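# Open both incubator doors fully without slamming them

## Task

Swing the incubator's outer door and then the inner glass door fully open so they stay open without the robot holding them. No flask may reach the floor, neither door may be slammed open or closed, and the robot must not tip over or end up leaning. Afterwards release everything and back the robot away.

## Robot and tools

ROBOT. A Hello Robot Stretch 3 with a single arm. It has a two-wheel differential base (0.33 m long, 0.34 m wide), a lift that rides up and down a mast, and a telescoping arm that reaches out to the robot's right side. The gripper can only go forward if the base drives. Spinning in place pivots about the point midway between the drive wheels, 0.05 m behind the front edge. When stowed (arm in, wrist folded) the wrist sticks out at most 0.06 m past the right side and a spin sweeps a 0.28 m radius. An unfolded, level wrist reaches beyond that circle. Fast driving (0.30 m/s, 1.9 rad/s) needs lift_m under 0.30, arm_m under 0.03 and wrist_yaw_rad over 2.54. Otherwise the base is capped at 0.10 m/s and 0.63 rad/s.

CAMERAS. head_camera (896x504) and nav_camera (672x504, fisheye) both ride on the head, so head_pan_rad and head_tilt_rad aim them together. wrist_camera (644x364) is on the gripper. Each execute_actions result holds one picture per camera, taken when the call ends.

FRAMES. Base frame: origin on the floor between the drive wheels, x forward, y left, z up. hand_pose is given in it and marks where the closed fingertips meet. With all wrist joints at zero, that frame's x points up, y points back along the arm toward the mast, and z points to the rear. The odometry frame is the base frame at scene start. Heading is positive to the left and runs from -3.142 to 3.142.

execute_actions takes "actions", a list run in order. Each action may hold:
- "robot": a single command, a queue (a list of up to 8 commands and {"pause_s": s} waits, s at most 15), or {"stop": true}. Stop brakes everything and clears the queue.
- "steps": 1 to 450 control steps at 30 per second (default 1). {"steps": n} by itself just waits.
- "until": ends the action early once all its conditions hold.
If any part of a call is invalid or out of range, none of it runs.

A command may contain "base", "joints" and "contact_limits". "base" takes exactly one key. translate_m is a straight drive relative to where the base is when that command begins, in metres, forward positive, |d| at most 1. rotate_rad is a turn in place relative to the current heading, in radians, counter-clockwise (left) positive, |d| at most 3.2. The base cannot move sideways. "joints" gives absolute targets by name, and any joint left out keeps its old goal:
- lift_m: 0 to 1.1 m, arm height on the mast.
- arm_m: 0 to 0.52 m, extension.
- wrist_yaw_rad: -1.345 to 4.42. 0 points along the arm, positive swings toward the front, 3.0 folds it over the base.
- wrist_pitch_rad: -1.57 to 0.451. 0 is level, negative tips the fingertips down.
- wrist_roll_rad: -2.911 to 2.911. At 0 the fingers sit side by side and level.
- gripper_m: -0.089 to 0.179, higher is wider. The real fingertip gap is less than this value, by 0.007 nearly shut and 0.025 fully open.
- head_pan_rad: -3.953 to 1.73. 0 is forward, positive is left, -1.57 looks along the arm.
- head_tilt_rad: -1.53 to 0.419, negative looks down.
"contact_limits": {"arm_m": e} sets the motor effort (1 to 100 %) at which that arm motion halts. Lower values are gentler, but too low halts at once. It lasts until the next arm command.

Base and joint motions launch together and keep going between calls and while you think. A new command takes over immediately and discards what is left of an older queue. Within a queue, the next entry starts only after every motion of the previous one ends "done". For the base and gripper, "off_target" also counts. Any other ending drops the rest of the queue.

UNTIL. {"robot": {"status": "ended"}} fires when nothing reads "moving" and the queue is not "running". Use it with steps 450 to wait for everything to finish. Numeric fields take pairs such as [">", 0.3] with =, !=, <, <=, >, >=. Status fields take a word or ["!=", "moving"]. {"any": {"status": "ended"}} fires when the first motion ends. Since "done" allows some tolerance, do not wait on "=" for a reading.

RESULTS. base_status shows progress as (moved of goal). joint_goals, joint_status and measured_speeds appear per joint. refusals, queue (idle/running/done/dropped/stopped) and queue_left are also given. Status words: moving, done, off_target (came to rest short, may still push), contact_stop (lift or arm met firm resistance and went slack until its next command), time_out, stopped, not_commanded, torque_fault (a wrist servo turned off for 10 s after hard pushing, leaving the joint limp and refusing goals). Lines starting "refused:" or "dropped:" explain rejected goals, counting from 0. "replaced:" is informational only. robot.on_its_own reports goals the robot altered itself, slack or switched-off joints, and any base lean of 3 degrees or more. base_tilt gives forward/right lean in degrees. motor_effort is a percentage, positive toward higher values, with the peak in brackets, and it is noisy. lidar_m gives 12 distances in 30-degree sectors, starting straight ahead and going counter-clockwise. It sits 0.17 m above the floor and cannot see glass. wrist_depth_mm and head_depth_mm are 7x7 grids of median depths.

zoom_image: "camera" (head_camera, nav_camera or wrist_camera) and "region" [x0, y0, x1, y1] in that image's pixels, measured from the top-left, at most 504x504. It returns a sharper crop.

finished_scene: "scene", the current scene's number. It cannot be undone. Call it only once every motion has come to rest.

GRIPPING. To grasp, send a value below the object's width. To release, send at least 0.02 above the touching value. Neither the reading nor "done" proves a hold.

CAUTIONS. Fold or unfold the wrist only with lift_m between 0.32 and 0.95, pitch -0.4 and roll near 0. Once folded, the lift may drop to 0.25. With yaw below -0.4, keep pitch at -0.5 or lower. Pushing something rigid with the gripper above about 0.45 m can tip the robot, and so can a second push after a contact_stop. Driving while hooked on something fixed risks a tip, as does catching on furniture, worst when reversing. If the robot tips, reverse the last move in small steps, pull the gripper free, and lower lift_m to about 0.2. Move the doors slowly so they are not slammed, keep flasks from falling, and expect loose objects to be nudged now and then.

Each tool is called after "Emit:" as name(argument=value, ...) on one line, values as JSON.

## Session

Emit:
execute_actions(actions=[])

Scene clock: 0.00 s.
robot.base_odometry: x=+0.000 y=+0.000 heading=+0.000 (m, m, rad; robot's odometry frame)
robot.turned_by_wheels: +0.000 (rad since the last result)
robot.turned_by_imu: +0.000 (rad since the last result)
robot.base_tilt: forward=+2.1 right=+0.7 (deg)
robot.lidar_m: 1.10 1.09 1.26 2.12 2.92 3.13 2.06 2.65 2.18 1.46 1.65 1.30
robot.head_depth_mm: 1231 1234 1236 1242 1243 1248 1249 / 1193 1196 1207 1205 1208 1212 1215 / 1151 1155 1159 1167 1169 1165 1170 / 1108 1115 1114 1119 1118 1130 1131 / 1073 1074 1076 1080 1084 1086 1087 / 1032 1041 1043 1044 1044 1045 1049 / 999 1005 1009 1012 1013 1013 1017
robot.base_status: not_commanded
robot.joint_positions: lift_m=+0.554 arm_m=+0.002 wrist_yaw_rad=+3.071 wrist_pitch_rad=-0.413 wrist_roll_rad=-0.015 gripper_m=+0.037 head_pan_rad=-0.017 head_tilt_rad=-0.009
robot.joint_goals: lift_m=+0.554 arm_m=+0.002 wrist_yaw_rad=+3.071 wrist_pitch_rad=-0.413 wrist_roll_rad=-0.015 gripper_m=+0.037 head_pan_rad=-0.017 head_tilt_rad=-0.009
robot.joint_status: lift_m=not_commanded arm_m=not_commanded wrist_yaw_rad=not_commanded wrist_pitch_rad=not_commanded wrist_roll_rad=not_commanded gripper_m=not_commanded head_pan_rad=not_commanded head_tilt_rad=not_commanded
robot.measured_speeds: translate_m=+0.000 rotate_rad=+0.000 lift_m=+0.000 arm_m=+0.000 wrist_yaw_rad=+0.000 wrist_pitch_rad=+0.000 wrist_roll_rad=+0.000 head_pan_rad=+0.000 head_tilt_rad=+0.000
robot: refusals=0 queue=idle queue_left=0
robot.motor_effort: left_wheel=+0 right_wheel=+0 lift_m=+21 arm_m=+0 wrist_yaw_rad=+1 wrist_pitch_rad=+6 wrist_roll_rad=+1 gripper_m=+0 head_pan_rad=+0 head_tilt_rad=+1 (%)
robot.hand_pose: x=-0.0054 y=+0.0779 z=+0.5674 quat_wxyz=(+0.169, +0.691, +0.122, +0.692) (m; robot's base frame)
robot.wrist_depth_mm: - - - - - - - / - - - - - - - / - - - - - - - / - - - - - - - / - - - - - - - / 867 859 870 858 - 856 857 / 741 741 713 742 731 716 731
pictures: head_camera (sideways: a quarter turn clockwise sets it upright), nav_camera (sideways: a quarter turn counterclockwise sets it upright), wrist_camera
Images, in order (width x height): head_camera 896x504, nav_camera 672x504, wrist_camera 644x364.

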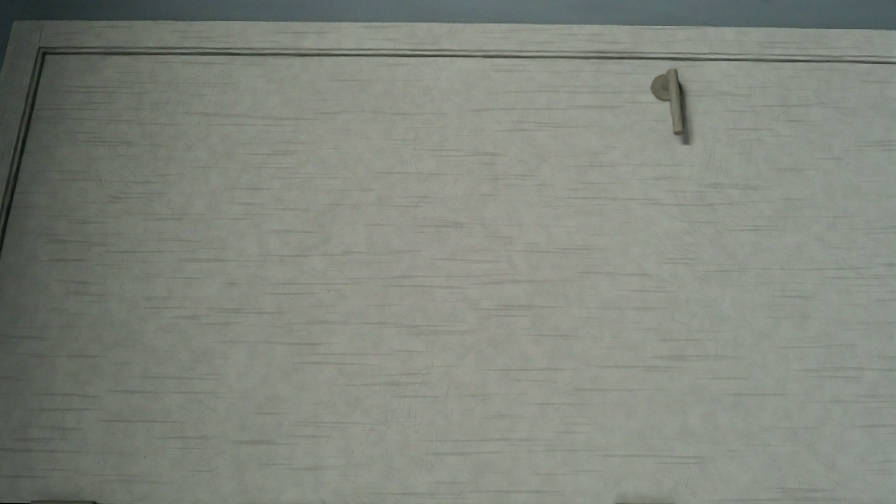

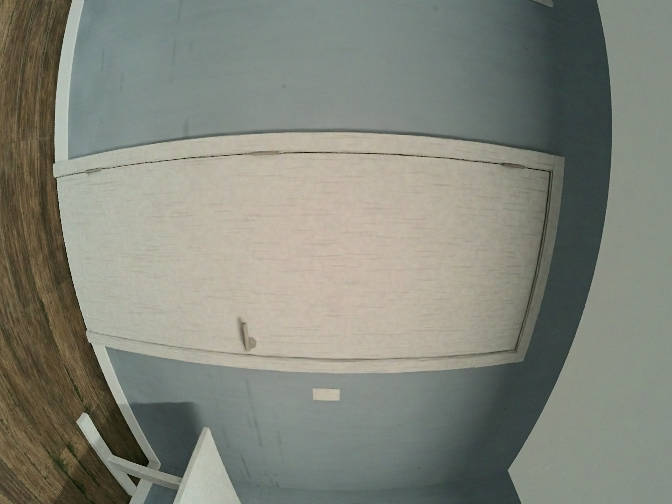

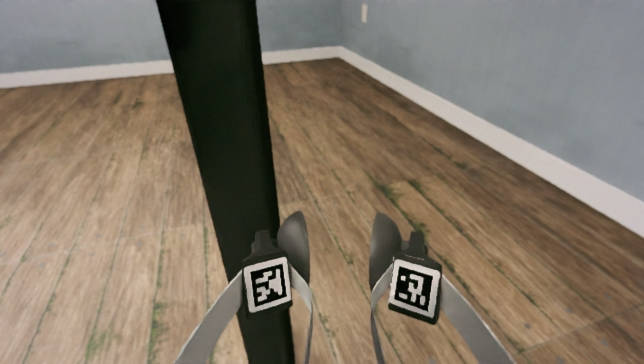

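Emit:
execute_actions(actions=[{"robot":{"joints":{"head_pan_rad":1.7,"head_tilt_rad":-0.3}},"steps":200,"until":{"robot":{"status":"ended"}}}])

Emit:
execute_actions(actions=[{"robot":{"joints":{"head_pan_rad":-2.4,"head_tilt_rad":-0.3}},"steps":200,"until":{"robot":{"status":"ended"}}}])

Scene clock: 1.77 s.
robot.base_odometry: x=+0.000 y=+0.000 heading=+0.000 (m, m, rad; robot's odometry frame)
robot.turned_by_wheels: +0.000 (rad since the last result)
robot.turned_by_imu: +0.000 (rad since the last result)
robot.base_tilt: forward=+2.1 right=+0.7 (deg)
robot.lidar_m: 1.10 1.08 1.26 2.12 2.92 3.14 2.06 2.65 2.18 1.46 1.64 1.30
robot.head_depth_mm: 2192 2217 2258 2289 2315 2035 1594 / 2721 2816 2873 2920 2692 2044 1585 / 2720 2878 3062 3192 2828 2050 1590 / 2671 2827 3016 3124 2838 2033 1579 / 2621 2746 2927 3118 2794 2022 1592 / 2584 2703 2853 3029 2810 2016 1570 / 2521 2663 2796 2970 2816 2111 1626
robot.base_status: not_commanded
robot.joint_positions: lift_m=+0.554 arm_m=+0.002 wrist_yaw_rad=+3.071 wrist_pitch_rad=-0.413 wrist_roll_rad=-0.015 gripper_m=+0.037 head_pan_rad=+1.693 head_tilt_rad=-0.296
robot.joint_goals: lift_m=+0.554 arm_m=+0.002 wrist_yaw_rad=+3.071 wrist_pitch_rad=-0.413 wrist_roll_rad=-0.015 gripper_m=+0.037 head_pan_rad=+1.700 head_tilt_rad=-0.300
robot.joint_status: lift_m=not_commanded arm_m=not_commanded wrist_yaw_rad=not_commanded wrist_pitch_rad=not_commanded wrist_roll_rad=not_commanded gripper_m=not_commanded head_pan_rad=done head_tilt_rad=done
robot.measured_speeds: translate_m=+0.000 rotate_rad=+0.000 lift_m=+0.000 arm_m=+0.000 wrist_yaw_rad=+0.000 wrist_pitch_rad=+0.000 wrist_roll_rad=+0.000 head_pan_rad=+0.000 head_tilt_rad=+0.000
robot: refusals=0 queue=done queue_left=0
robot.motor_effort: left_wheel=+0(1) right_wheel=+0(0) lift_m=+21(22) arm_m=+0(0) wrist_yaw_rad=-1(1) wrist_pitch_rad=+6(6) wrist_roll_rad=+0(0) gripper_m=+0(0) head_pan_rad=+3(30) head_tilt_rad=-2(17) (%)
robot.hand_pose: x=-0.0054 y=+0.0779 z=+0.5674 quat_wxyz=(+0.169, +0.691, +0.122, +0.692) (m; robot's base frame)
robot.wrist_depth_mm: - - - - - - - / - - - - - - - / - - - - - - - / - - - - - - - / - - - - - - - / 882 878 852 853 - 848 836 / 738 745 719 733 730 730 736
pictures: head_camera (sideways: a quarter turn clockwise sets it upright), nav_camera (sideways: a quarter turn counterclockwise sets it upright), wrist_camera
Images, in order (width x height): head_camera 896x504, nav_camera 672x504, wrist_camera 644x364.

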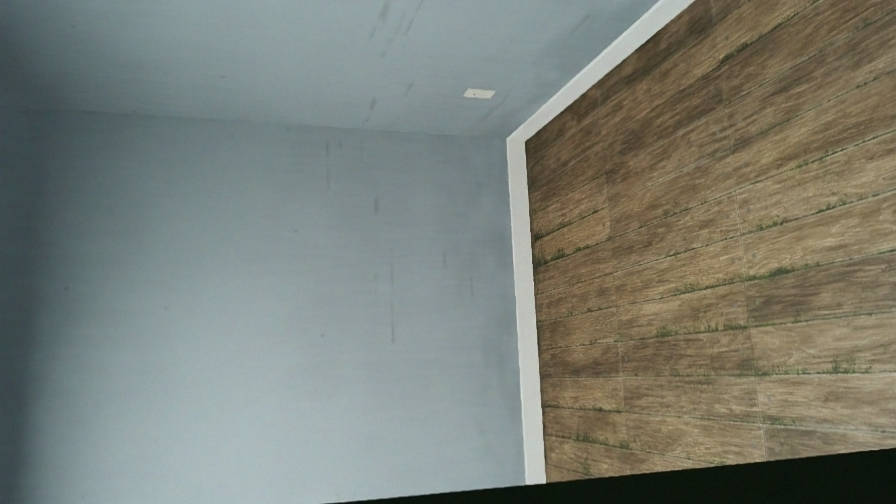

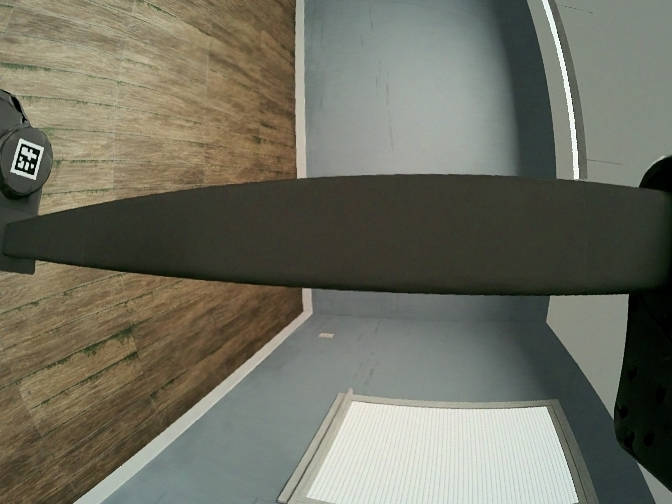

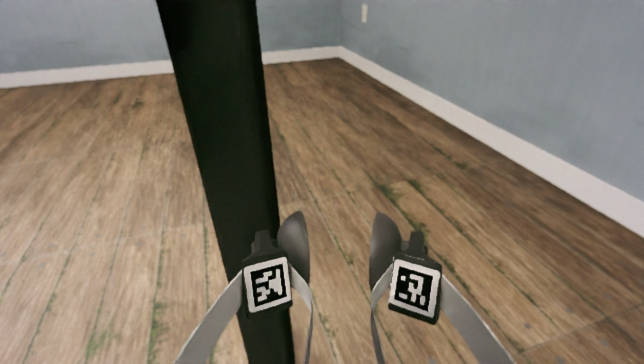

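Scene clock: 4.33 s.
robot.base_odometry: x=+0.000 y=+0.000 heading=+0.000 (m, m, rad; robot's odometry frame)
robot.turned_by_wheels: +0.000 (rad since the last result)
robot.turned_by_imu: +0.000 (rad since the last result)
robot.base_tilt: forward=+2.1 right=+0.8 (deg)
robot.lidar_m: 1.10 1.08 1.26 2.11 2.92 3.13 2.06 2.64 2.18 1.46 1.64 1.30
robot.head_depth_mm: 2334 2442 2558 2682 2719 2049 1589 / 2428 2524 2654 2802 2844 2040 1588 / 2525 2657 2804 2957 2819 2033 1597 / 2657 2780 2916 3131 2840 2046 1585 / 2753 2938 3112 3310 2835 2030 1575 / 2762 2873 3004 3148 2823 2031 1578 / 2429 2481 2570 2665 2626 2012 1577
robot.base_status: not_commanded
robot.joint_positions: lift_m=+0.554 arm_m=+0.002 wrist_yaw_rad=+3.071 wrist_pitch_rad=-0.413 wrist_roll_rad=-0.015 gripper_m=+0.037 head_pan_rad=-2.393 head_tilt_rad=-0.296
robot.joint_goals: lift_m=+0.554 arm_m=+0.002 wrist_yaw_rad=+3.071 wrist_pitch_rad=-0.413 wrist_roll_rad=-0.015 gripper_m=+0.037 head_pan_rad=-2.400 head_tilt_rad=-0.300
robot.joint_status: lift_m=not_commanded arm_m=not_commanded wrist_yaw_rad=not_commanded wrist_pitch_rad=not_commanded wrist_roll_rad=not_commanded gripper_m=not_commanded head_pan_rad=done head_tilt_rad=done
robot.measured_speeds: translate_m=+0.000 rotate_rad=+0.000 lift_m=+0.000 arm_m=+0.000 wrist_yaw_rad=+0.000 wrist_pitch_rad=+0.000 wrist_roll_rad=+0.000 head_pan_rad=+0.000 head_tilt_rad=+0.000
robot: refusals=0 queue=done queue_left=0
robot.motor_effort: left_wheel=+0(0) right_wheel=+0(1) lift_m=+21(21) arm_m=+0(0) wrist_yaw_rad=+0(1) wrist_pitch_rad=+6(6) wrist_roll_rad=+0(0) gripper_m=+0(0) head_pan_rad=-3(33) head_tilt_rad=-2(1) (%)
robot.hand_pose: x=-0.0054 y=+0.0779 z=+0.5674 quat_wxyz=(+0.169, +0.691, +0.122, +0.692) (m; robot's base frame)
robot.wrist_depth_mm: - - - - - - - / - - - - - - - / - - - - - - - / - - - - - - - / - - - - - - 996 / 872 876 880 854 - 840 833 / 736 744 722 739 739 729 723
pictures: head_camera (sideways: a quarter turn clockwise sets it upright), nav_camera (sideways: a quarter turn counterclockwise sets it upright), wrist_camera
Images, in order (width x height): head_camera 896x504, nav_camera 672x504, wrist_camera 644x364.

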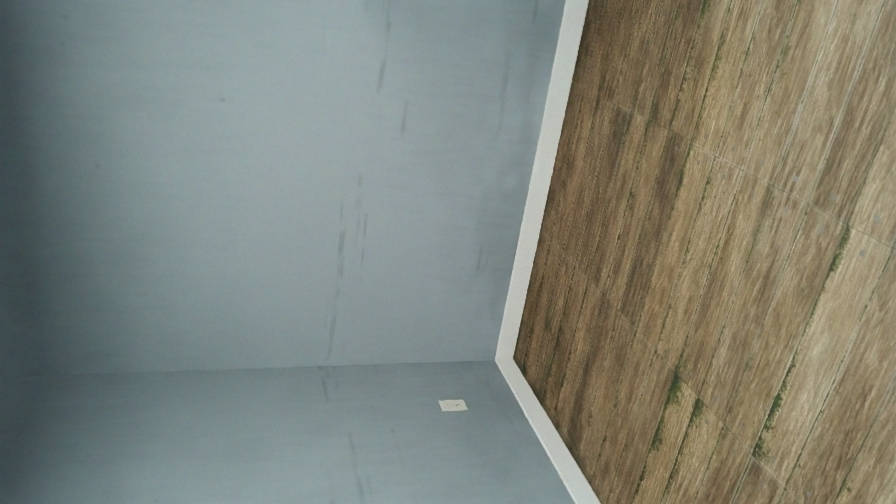

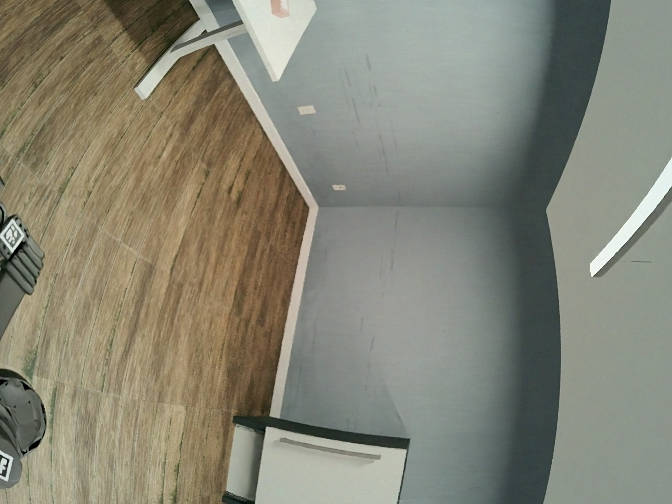

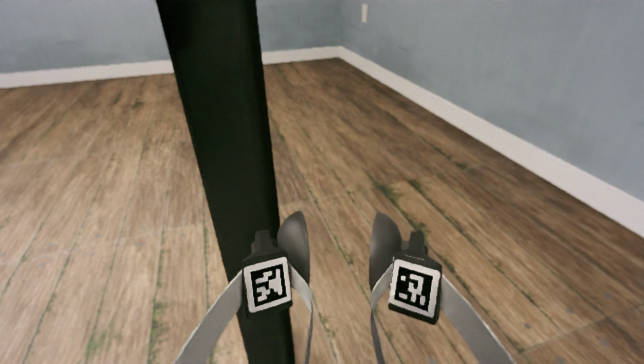

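Emit:
execute_actions(actions=[{"robot":{"joints":{"head_pan_rad":-3.4,"head_tilt_rad":-0.3}},"steps":200,"until":{"robot":{"status":"ended"}}}])

Scene clock: 5.80 s.
robot.base_odometry: x=+0.000 y=+0.000 heading=+0.000 (m, m, rad; robot's odometry frame)
robot.turned_by_wheels: +0.000 (rad since the last result)
robot.turned_by_imu: +0.000 (rad since the last result)
robot.base_tilt: forward=+2.2 right=+0.7 (deg)
robot.lidar_m: 1.10 1.08 1.26 2.11 2.92 3.15 2.06 2.65 2.17 1.46 1.64 1.30
robot.head_depth_mm: 3382 3500 3710 3801 2883 2028 1587 / 3184 3450 3621 3764 2848 2043 1586 / 2991 3146 3360 3564 2835 2028 1594 / 2825 2986 3123 3337 2818 2027 1589 / 2663 2781 2876 2307 2515 2023 1585 / 2493 2617 2057 2145 2409 2026 1586 / 2384 2486 1953 2046 2181 2012 1573
robot.base_status: not_commanded
robot.joint_positions: lift_m=+0.554 arm_m=+0.002 wrist_yaw_rad=+3.071 wrist_pitch_rad=-0.413 wrist_roll_rad=-0.015 gripper_m=+0.037 head_pan_rad=-3.393 head_tilt_rad=-0.296
robot.joint_goals: lift_m=+0.554 arm_m=+0.002 wrist_yaw_rad=+3.071 wrist_pitch_rad=-0.413 wrist_roll_rad=-0.015 gripper_m=+0.037 head_pan_rad=-3.400 head_tilt_rad=-0.300
robot.joint_status: lift_m=not_commanded arm_m=not_commanded wrist_yaw_rad=not_commanded wrist_pitch_rad=not_commanded wrist_roll_rad=not_commanded gripper_m=not_commanded head_pan_rad=done head_tilt_rad=done
robot.measured_speeds: translate_m=+0.000 rotate_rad=+0.000 lift_m=+0.000 arm_m=+0.000 wrist_yaw_rad=+0.000 wrist_pitch_rad=+0.000 wrist_roll_rad=+0.000 head_pan_rad=+0.000 head_tilt_rad=+0.000
robot: refusals=0 queue=done queue_left=0
robot.motor_effort: left_wheel=+0(0) right_wheel=+0(0) lift_m=+21(21) arm_m=+0(0) wrist_yaw_rad=-1(0) wrist_pitch_rad=+6(6) wrist_roll_rad=+1(1) gripper_m=+0(0) head_pan_rad=-3(30) head_tilt_rad=-2(2) (%)
robot.hand_pose: x=-0.0054 y=+0.0779 z=+0.5674 quat_wxyz=(+0.169, +0.691, +0.122, +0.692) (m; robot's base frame)
robot.wrist_depth_mm: - - - - - - - / - - - - - - - / - - - - - - - / - - - - - - - / - - - - - - - / 873 868 854 845 - 838 845 / 758 747 715 724 730 729 725
pictures: head_camera (sideways: a quarter turn clockwise sets it upright), nav_camera (sideways: a quarter turn counterclockwise sets it upright), wrist_camera
Images, in order (width x height): head_camera 896x504, nav_camera 672x504, wrist_camera 644x364.

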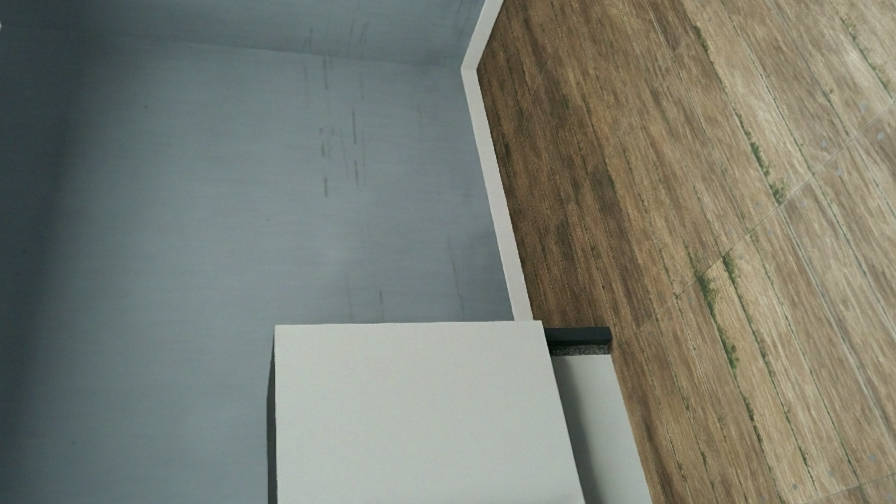

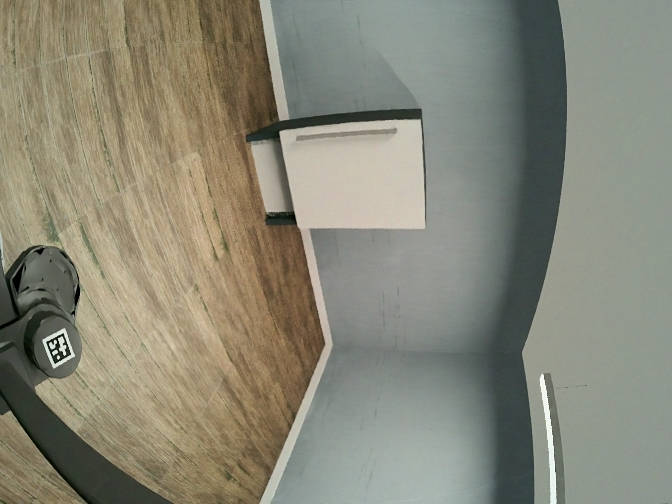

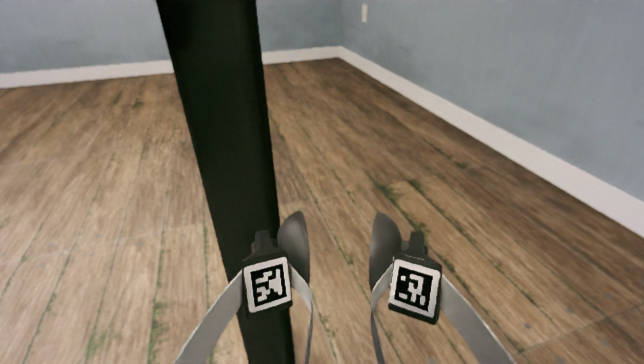

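Emit:
execute_actions(actions=[{"robot":[{"joints":{"lift_m":0.27,"head_pan_rad":0,"head_tilt_rad":-0.45}},{"base":{"rotate_rad":3.14}},{"base":{"translate_m":0.9}}],"steps":450,"until":{"robot":{"status":"ended"}}}])

Scene clock: 18.47 s.
robot.base_odometry: x=-0.900 y=+0.001 heading=+3.140 (m, m, rad; robot's odometry frame)
robot.turned_by_wheels: +3.140 (rad since the last result)
robot.turned_by_imu: +3.092 (rad since the last result)
robot.base_tilt: forward=+2.2 right=+0.7 (deg)
robot.lidar_m: 1.23 1.19 2.02 2.12 2.12 2.33 1.95 1.97 2.21 2.65 2.64 2.14
robot.head_depth_mm: 1796 1948 2139 2401 2228 1720 1396 / 1726 1809 1265 1424 2045 1717 1399 / 1680 1175 1206 1327 1466 1703 1395 / 1625 1134 1170 1268 1408 1642 1390 / 1569 1110 1121 1223 1348 1602 1388 / 1528 1087 1080 1184 1287 1559 1395 / 1485 1077 1041 1143 1931 1639 1380
robot.base_status: done (translate_m +0.9000 of +0.9000)
robot.joint_positions: lift_m=+0.270 arm_m=+0.002 wrist_yaw_rad=+3.071 wrist_pitch_rad=-0.414 wrist_roll_rad=-0.015 gripper_m=+0.037 head_pan_rad=-0.007 head_tilt_rad=-0.446
robot.joint_goals: lift_m=+0.270 arm_m=+0.002 wrist_yaw_rad=+3.071 wrist_pitch_rad=-0.414 wrist_roll_rad=-0.015 gripper_m=+0.037 head_pan_rad=+0.000 head_tilt_rad=-0.450
robot.joint_status: lift_m=done arm_m=not_commanded wrist_yaw_rad=not_commanded wrist_pitch_rad=not_commanded wrist_roll_rad=not_commanded gripper_m=not_commanded head_pan_rad=done head_tilt_rad=done
robot.measured_speeds: translate_m=+0.000 rotate_rad=+0.000 lift_m=+0.000 arm_m=+0.000 wrist_yaw_rad=+0.000 wrist_pitch_rad=+0.000 wrist_roll_rad=+0.000 head_pan_rad=+0.000 head_tilt_rad=+0.000
robot: refusals=0 queue=done queue_left=0
robot.motor_effort: left_wheel=-2(7) right_wheel=+3(15) lift_m=+17(21) arm_m=+0(0) wrist_yaw_rad=+0(0) wrist_pitch_rad=+7(6) wrist_roll_rad=+0(0) gripper_m=+0(0) head_pan_rad=+3(30) head_tilt_rad=-2(13) (%)
robot.hand_pose: x=-0.0054 y=+0.0778 z=+0.2838 quat_wxyz=(+0.169, +0.691, +0.122, +0.692) (m; robot's base frame)
robot.wrist_depth_mm: - - - - - - - / - - - - - - - / - - - 989 991 975 940 / 768 758 - 751 747 739 732 / 617 619 592 601 623 592 589 / 512 521 - - - 497 496 / 451 - - - 427 429 426
pictures: head_camera (sideways: a quarter turn clockwise sets it upright), nav_camera (sideways: a quarter turn counterclockwise sets it upright), wrist_camera
Images, in order (width x height): head_camera 896x504, nav_camera 672x504, wrist_camera 644x364.

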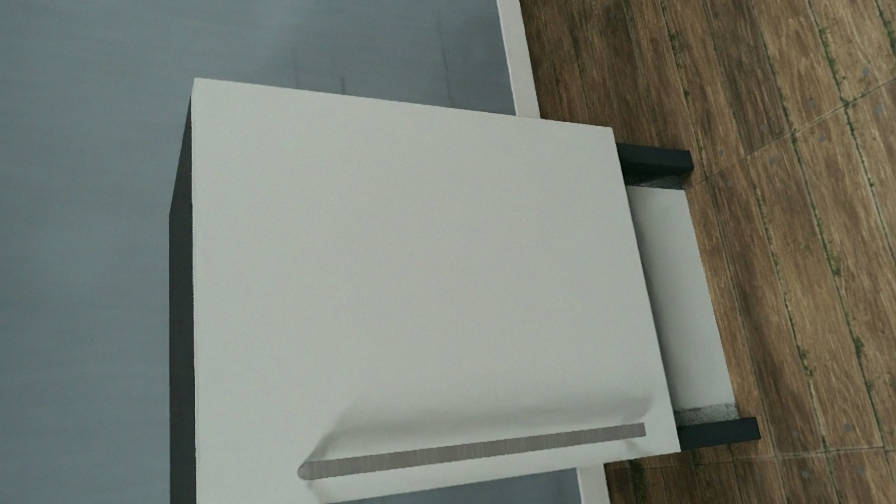

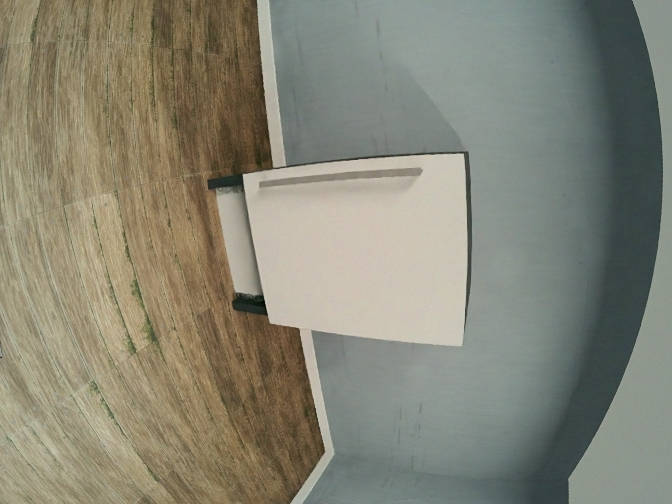

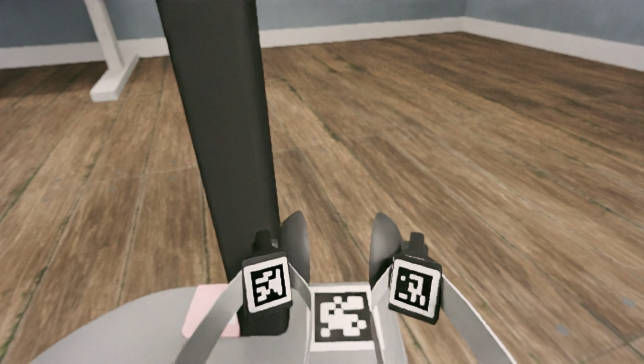

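Emit:
execute_actions(actions=[{"robot":[{"base":{"rotate_rad":0.33}},{"base":{"translate_m":0.2}},{"base":{"rotate_rad":1.571},"joints":{"lift_m":0.59,"head_pan_rad":-1.57,"head_tilt_rad":-0.6}},{"joints":{"wrist_pitch_rad":-0.4,"wrist_roll_rad":0}},{"joints":{"wrist_yaw_rad":0,"gripper_m":0.09}},{"joints":{"wrist_pitch_rad":0,"arm_m":0.2}}],"steps":450,"until":{"robot":{"status":"ended"}}}])

Scene clock: 32.17 s.
robot.base_odometry: x=-1.089 y=-0.063 heading=-1.242 (m, m, rad; robot's odometry frame)
robot.turned_by_wheels: +1.901 (rad since the last result)
robot.turned_by_imu: +1.877 (rad since the last result)
robot.base_tilt: forward=+2.1 right=+0.8 (deg)
robot.lidar_m: 2.11 1.77 2.22 2.15 2.26 2.73 2.65 2.23 1.07 0.99 1.66 2.18
robot.head_depth_mm: 1180 842 935 1057 1214 1490 1277 / 1141 844 941 1064 1216 1499 - / 1104 844 931 1064 1215 1505 - / 1324 1461 1591 1108 1279 1516 1227 / 1369 1510 1690 1901 1840 1496 1266 / 1371 1516 1689 1903 1823 1494 1262 / 1364 1525 1695 1920 1830 1487 1259
robot.base_status: done (rotate_rad +1.5709 of +1.5710)
robot.joint_positions: lift_m=+0.590 arm_m=+0.200 wrist_yaw_rad=+0.001 wrist_pitch_rad=-0.027 wrist_roll_rad=-0.004 gripper_m=+0.090 head_pan_rad=-1.563 head_tilt_rad=-0.593
robot.joint_goals: lift_m=+0.590 arm_m=+0.200 wrist_yaw_rad=+0.000 wrist_pitch_rad=+0.000 wrist_roll_rad=+0.000 gripper_m=+0.090 head_pan_rad=-1.570 head_tilt_rad=-0.600
robot.joint_status: lift_m=done arm_m=done wrist_yaw_rad=done wrist_pitch_rad=done wrist_roll_rad=done gripper_m=done head_pan_rad=done head_tilt_rad=done
robot.measured_speeds: translate_m=+0.000 rotate_rad=+0.000 lift_m=+0.000 arm_m=+0.000 wrist_yaw_rad=+0.000 wrist_pitch_rad=+0.000 wrist_roll_rad=+0.000 head_pan_rad=+0.000 head_tilt_rad=+0.000
robot: refusals=0 queue=done queue_left=0
robot.motor_effort: left_wheel=-2(7) right_wheel=+2(11) lift_m=+24(23) arm_m=+2(3) wrist_yaw_rad=-2(4) wrist_pitch_rad=+13(14) wrist_roll_rad=+3(1) gripper_m=+1(79) head_pan_rad=-3(33) head_tilt_rad=-3(14) (%)
robot.hand_pose: x=-0.0213 y=-0.6002 z=+0.6976 quat_wxyz=(+0.709, +0.010, -0.705, -0.009) (m; robot's base frame)
robot.wrist_depth_mm: - - - - 441 440 430 / - - - - 453 450 440 / - - - - 472 465 456 / - - - - 483 472 467 / - - - - 501 486 485 / - - - - 515 499 497 / - - - - 533 524 508
pictures: head_camera (sideways: a quarter turn clockwise sets it upright), nav_camera (sideways: a quarter turn counterclockwise sets it upright), wrist_camera
Images, in order (width x height): head_camera 896x504, nav_camera 672x504, wrist_camera 644x364.

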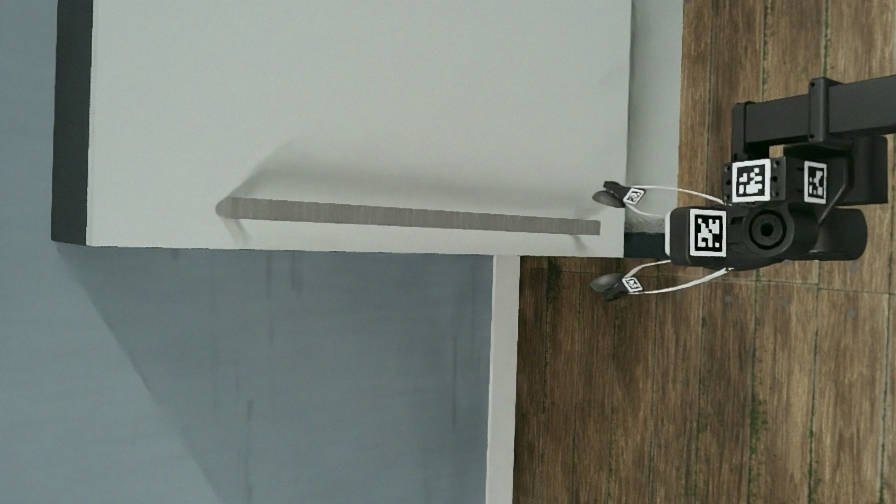

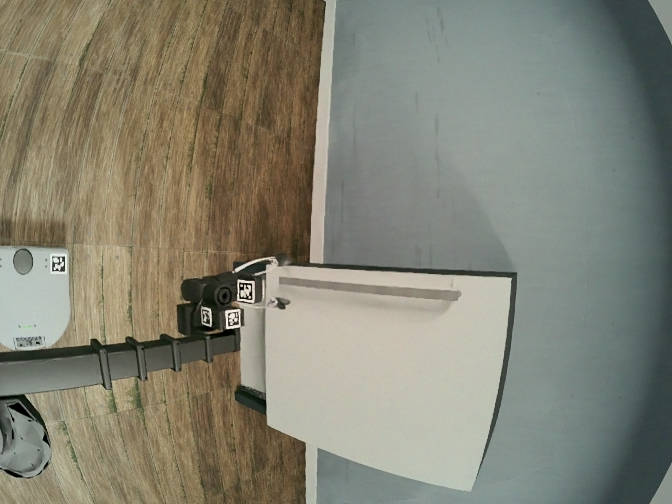

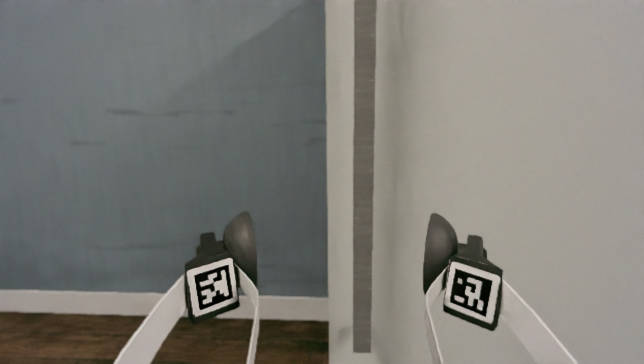

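Emit:
execute_actions(actions=[{"robot":[{"base":{"translate_m":-0.035},"joints":{"lift_m":0.62,"arm_m":0.36}}],"steps":200,"until":{"robot":{"status":"ended"}}},{"robot":{"joints":{"arm_m":0.5},"contact_limits":{"arm_m":12}},"steps":200,"until":{"robot":{"status":"ended"}}},{"robot":{"joints":{"gripper_m":0.0}},"steps":40},{"robot":{"joints":{"arm_m":0.40},"contact_limits":{"arm_m":24}},"steps":200,"until":{"robot":{"status":"ended"}}}])

Scene clock: 40.43 s.
robot.base_odometry: x=-1.101 y=-0.030 heading=-1.243 (m, m, rad; robot's odometry frame)
robot.turned_by_wheels: -0.001 (rad since the last result)
robot.turned_by_imu: -0.002 (rad since the last result)
robot.base_tilt: forward=+2.2 right=+0.8 (deg)
robot.lidar_m: 2.15 1.80 2.22 2.16 2.28 2.71 2.61 2.22 1.07 0.99 1.66 2.21
robot.head_depth_mm: 1156 779 875 996 1153 1499 1272 / 1117 769 864 978 1116 1486 - / 1084 760 849 963 - 1468 1276 / 1307 760 826 913 1415 1469 1269 / 1365 1516 1686 1905 1831 1489 1268 / 1368 1523 1699 1909 1832 1487 1264 / 1376 1512 1707 1914 1811 1496 1258
robot.base_status: done (translate_m -0.0350 of -0.0350)
robot.joint_positions: lift_m=+0.620 arm_m=+0.400 wrist_yaw_rad=-0.031 wrist_pitch_rad=-0.024 wrist_roll_rad=-0.004 gripper_m=+0.001 head_pan_rad=-1.563 head_tilt_rad=-0.594
robot.joint_goals: lift_m=+0.620 arm_m=+0.400 wrist_yaw_rad=+0.000 wrist_pitch_rad=+0.000 wrist_roll_rad=+0.000 gripper_m=+0.000 head_pan_rad=-1.570 head_tilt_rad=-0.600
robot.joint_status: lift_m=done arm_m=done wrist_yaw_rad=done wrist_pitch_rad=done wrist_roll_rad=done gripper_m=done head_pan_rad=done head_tilt_rad=done
robot.measured_speeds: translate_m=+0.000 rotate_rad=+0.000 lift_m=+0.000 arm_m=+0.000 wrist_yaw_rad=+0.000 wrist_pitch_rad=+0.000 wrist_roll_rad=+0.000 head_pan_rad=+0.000 head_tilt_rad=+0.000
robot: refusals=0 queue=done queue_left=0
robot.on_its_own: right_wheel is at rest, and its effort (+30) is outside its rest range (-18 to +18); wrist_yaw_rad is at rest, and its effort (+28) is outside its rest range (-12 to +12)
robot.motor_effort: left_wheel=-9(9) right_wheel=+30(29) lift_m=+25(27) arm_m=-2(8) wrist_yaw_rad=+28(29) wrist_pitch_rad=+12(15) wrist_roll_rad=+2(2) gripper_m=-16(88) head_pan_rad=-2(2) head_tilt_rad=-3(3) (%)
robot.contact_limits: arm_m 24 (drawing in: default 15, maximum 24; extending or still: default 21, maximum 34)
robot.hand_pose: x=-0.0293 y=-0.8008 z=+0.7282 quat_wxyz=(+0.709, -0.002, -0.705, -0.020) (m; robot's base frame)
robot.wrist_depth_mm: 916 913 901 109 177 183 189 / 950 940 919 112 183 189 195 / 985 978 957 116 188 195 201 / - - 964 119 195 201 208 / - - - 121 200 207 214 / - - - 125 - 216 222 / - - - 131 215 224 230
pictures: head_camera (sideways: a quarter turn clockwise sets it upright), nav_camera (sideways: a quarter turn counterclockwise sets it upright), wrist_camera
Images, in order (width x height): head_camera 896x504, nav_camera 672x504, wrist_camera 644x364.

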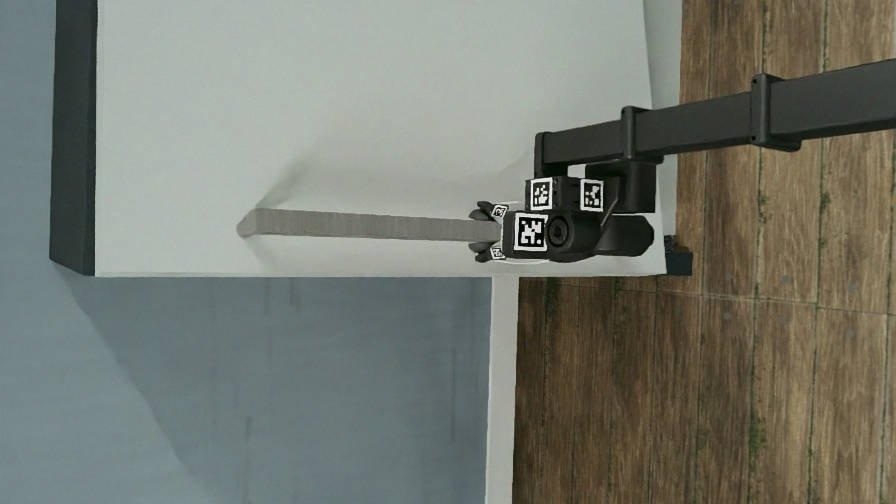

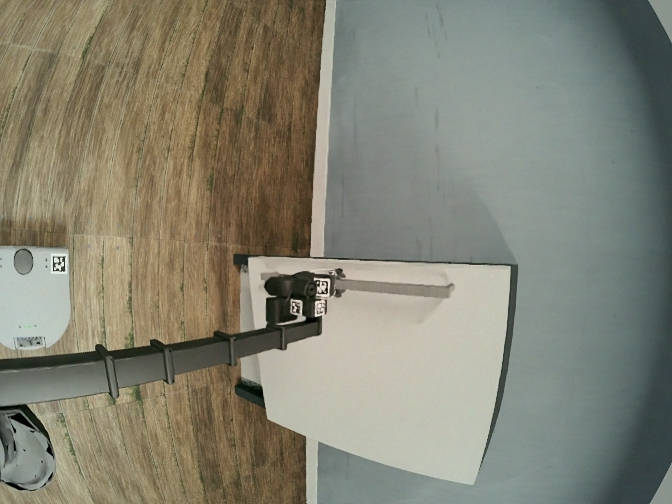

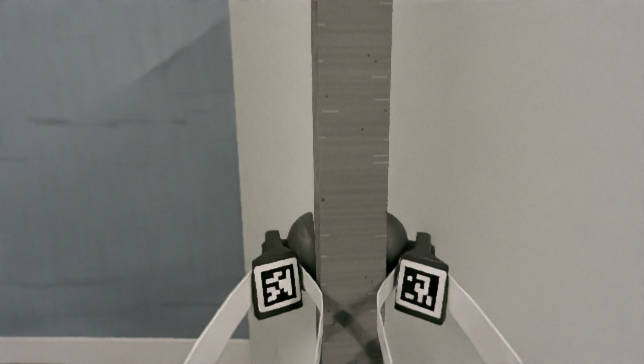

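Emit:
execute_actions(actions=[{"robot":[{"joints":{"gripper_m":0.02,"arm_m":0.3},"base":{"translate_m":-0.035},"contact_limits":{"arm_m":24}},{"joints":{"arm_m":0.18},"base":{"translate_m":-0.06},"contact_limits":{"arm_m":24}},{"joints":{"gripper_m":0.12}},{"joints":{"arm_m":0.03}},{"base":{"translate_m":0.28},"joints":{"gripper_m":0.0,"head_pan_rad":-1.9}}],"steps":450,"until":{"robot":{"status":"ended"}}}])

Scene clock: 52.70 s.
robot.base_odometry: x=-1.041 y=-0.205 heading=-1.242 (m, m, rad; robot's odometry frame)
robot.turned_by_wheels: +0.001 (rad since the last result)
robot.turned_by_imu: +0.000 (rad since the last result)
robot.base_tilt: forward=+2.1 right=+0.7 (deg)
robot.lidar_m: 1.96 1.62 2.21 2.14 2.26 2.89 2.79 2.23 1.07 1.00 1.66 2.03
robot.head_depth_mm: 1158 776 917 1122 1679 1514 1280 / 1126 673 763 922 1128 1503 1265 / 1092 596 659 750 856 1125 1275 / 1059 619 686 775 897 1059 1263 / 1038 992 1091 1226 1377 1486 1295 / 1266 1075 1447 1785 1773 1526 1274 / 1318 1446 1590 1778 1835 1489 1264
robot.base_status: done (translate_m +0.2800 of +0.2800)
robot.joint_positions: lift_m=+0.620 arm_m=+0.030 wrist_yaw_rad=-0.048 wrist_pitch_rad=-0.027 wrist_roll_rad=-0.004 gripper_m=+0.000 head_pan_rad=-1.893 head_tilt_rad=-0.594
robot.joint_goals: lift_m=+0.620 arm_m=+0.030 wrist_yaw_rad=-0.048 wrist_pitch_rad=+0.000 wrist_roll_rad=+0.000 gripper_m=+0.000 head_pan_rad=-1.900 head_tilt_rad=-0.600
robot.joint_status: lift_m=done arm_m=done wrist_yaw_rad=done wrist_pitch_rad=done wrist_roll_rad=done gripper_m=done head_pan_rad=done head_tilt_rad=done
robot.measured_speeds: translate_m=+0.000 rotate_rad=+0.000 lift_m=+0.000 arm_m=+0.000 wrist_yaw_rad=+0.000 wrist_pitch_rad=+0.000 wrist_roll_rad=+0.000 head_pan_rad=+0.000 head_tilt_rad=+0.000
robot: refusals=0 queue=done queue_left=0
robot.on_its_own: wrist_yaw_rad is held at -0.048, not at your +0.000, by its stall guard, which is not easing now
robot.motor_effort: left_wheel=-1(11) right_wheel=+0(36) lift_m=+24(24) arm_m=-2(4) wrist_yaw_rad=+0(47) wrist_pitch_rad=+13(14) wrist_roll_rad=+2(2) gripper_m=-3(82) head_pan_rad=-3(24) head_tilt_rad=-3(3) (%)
robot.hand_pose: x=-0.0338 y=-0.4305 z=+0.7276 quat_wxyz=(+0.708, -0.007, -0.705, -0.027) (m; robot's base frame)
robot.wrist_depth_mm: - - - - 822 345 327 / - - - - 818 352 335 / - - - - 763 356 345 / - - - - 842 362 352 / - - - - - 370 361 / - - - - 857 374 376 / - - - - 872 382 333
pictures: head_camera (sideways: a quarter turn clockwise sets it upright), nav_camera (sideways: a quarter turn counterclockwise sets it upright), wrist_camera
Images, in order (width x height): head_camera 896x504, nav_camera 672x504, wrist_camera 644x364.

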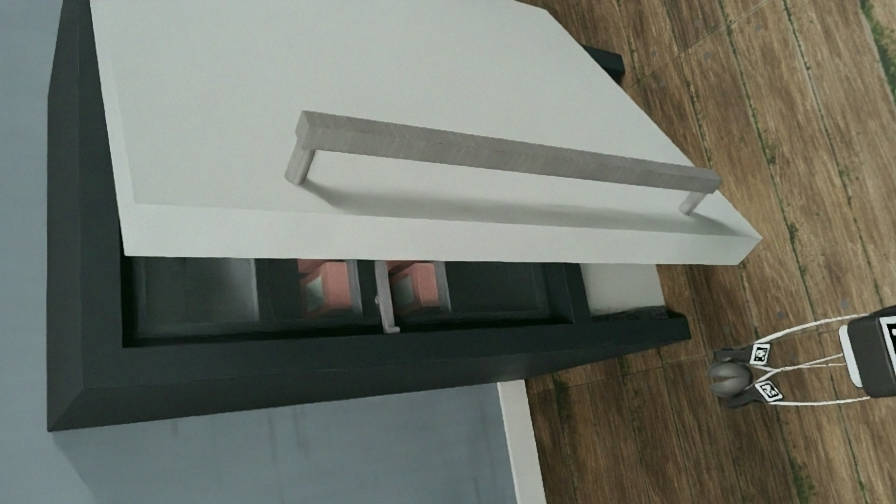

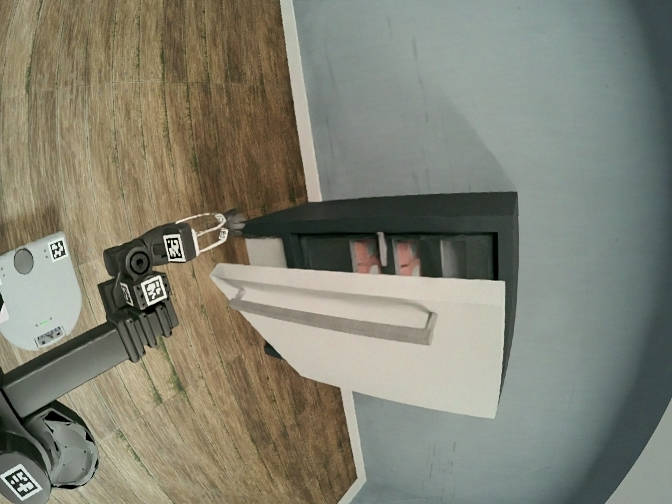

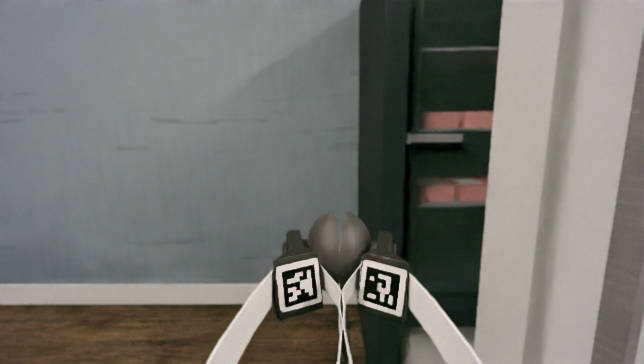

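Emit:
execute_actions(actions=[{"robot":[{"joints":{"arm_m":0.37,"wrist_yaw_rad":-0.25}},{"base":{"translate_m":-0.45}}],"steps":450,"until":{"robot":{"status":"ended"}}}])

Scene clock: 63.30 s.
robot.base_odometry: x=-1.187 y=+0.221 heading=-1.241 (m, m, rad; robot's odometry frame)
robot.turned_by_wheels: +0.002 (rad since the last result)
robot.turned_by_imu: +0.394 (rad since the last result)
robot.base_tilt: forward=+2.2 right=+0.7 (deg)
robot.lidar_m: 2.01 2.37 2.22 2.26 2.58 2.41 2.45 1.02 0.98 0.96 1.99 2.36
robot.head_depth_mm: 1119 596 680 790 940 1399 1273 / 1078 566 641 736 864 1059 1272 / 1052 538 606 691 801 959 1296 / 1023 523 573 645 744 870 - / 1003 498 539 587 658 853 1212 / 1331 505 580 1828 - 1452 1262 / 1358 1518 1691 1927 1818 1478 1261
robot.base_status: done (translate_m -0.4499 of -0.4500)
robot.joint_positions: lift_m=+0.620 arm_m=+0.370 wrist_yaw_rad=-0.220 wrist_pitch_rad=-0.027 wrist_roll_rad=+0.001 gripper_m=+0.000 head_pan_rad=-1.894 head_tilt_rad=-0.597
robot.joint_goals: lift_m=+0.620 arm_m=+0.370 wrist_yaw_rad=-0.250 wrist_pitch_rad=+0.000 wrist_roll_rad=+0.000 gripper_m=+0.000 head_pan_rad=-1.900 head_tilt_rad=-0.600
robot.joint_status: lift_m=done arm_m=done wrist_yaw_rad=done wrist_pitch_rad=done wrist_roll_rad=done gripper_m=done head_pan_rad=done head_tilt_rad=done
robot.measured_speeds: translate_m=+0.000 rotate_rad=+0.000 lift_m=+0.000 arm_m=+0.000 wrist_yaw_rad=+0.000 wrist_pitch_rad=+0.000 wrist_roll_rad=+0.000 head_pan_rad=+0.000 head_tilt_rad=+0.000
robot: refusals=0 queue=done queue_left=0
robot.on_its_own: right_wheel is at rest, and its effort (-65) is outside its rest range (-18 to +18); wrist_yaw_rad is at rest, and its effort (-28) is outside its rest range (-12 to +12)
robot.motor_effort: left_wheel=+16(23) right_wheel=-65(90) lift_m=+22(24) arm_m=+1(14) wrist_yaw_rad=-28(45) wrist_pitch_rad=+13(24) wrist_roll_rad=+0(2) gripper_m=-3(4) head_pan_rad=-2(3) head_tilt_rad=-2(2) (%)
robot.hand_pose: x=-0.0772 y=-0.7643 z=+0.7275 quat_wxyz=(+0.702, -0.068, -0.704, -0.088) (m; robot's base frame)
robot.wrist_depth_mm: - - - 936 336 570 578 / - - - 974 346 755 706 / - - - - 356 414 396 / - - - - 369 785 735 / - - - - 414 484 479 / - - - - 423 708 428 / - - - - 404 606 608
pictures: head_camera (sideways: a quarter turn clockwise sets it upright), nav_camera (sideways: a quarter turn counterclockwise sets it upright), wrist_camera
Images, in order (width x height): head_camera 896x504, nav_camera 672x504, wrist_camera 644x364.

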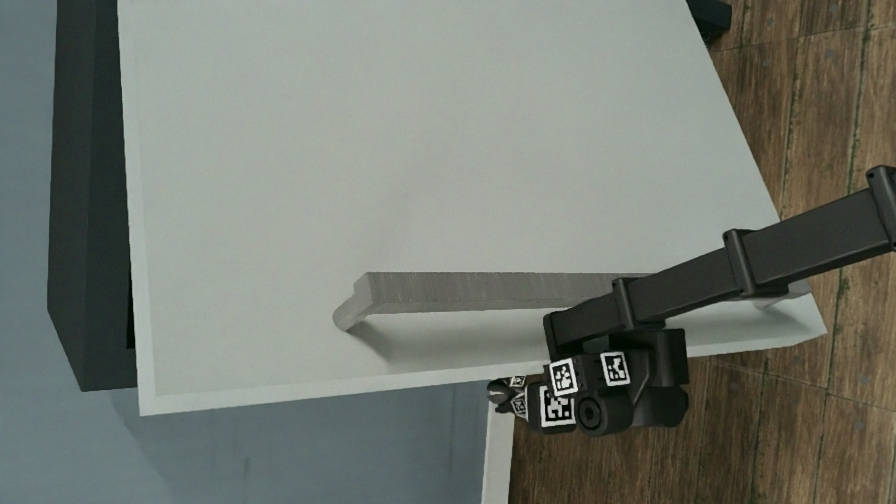

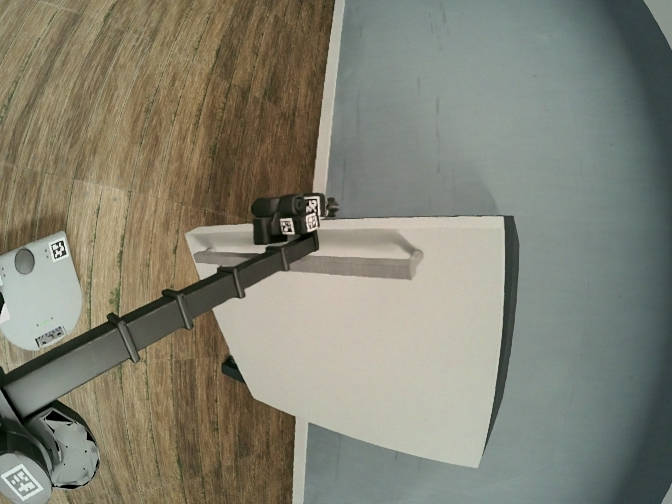

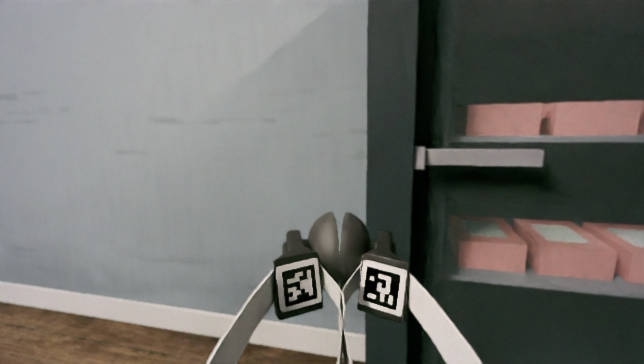

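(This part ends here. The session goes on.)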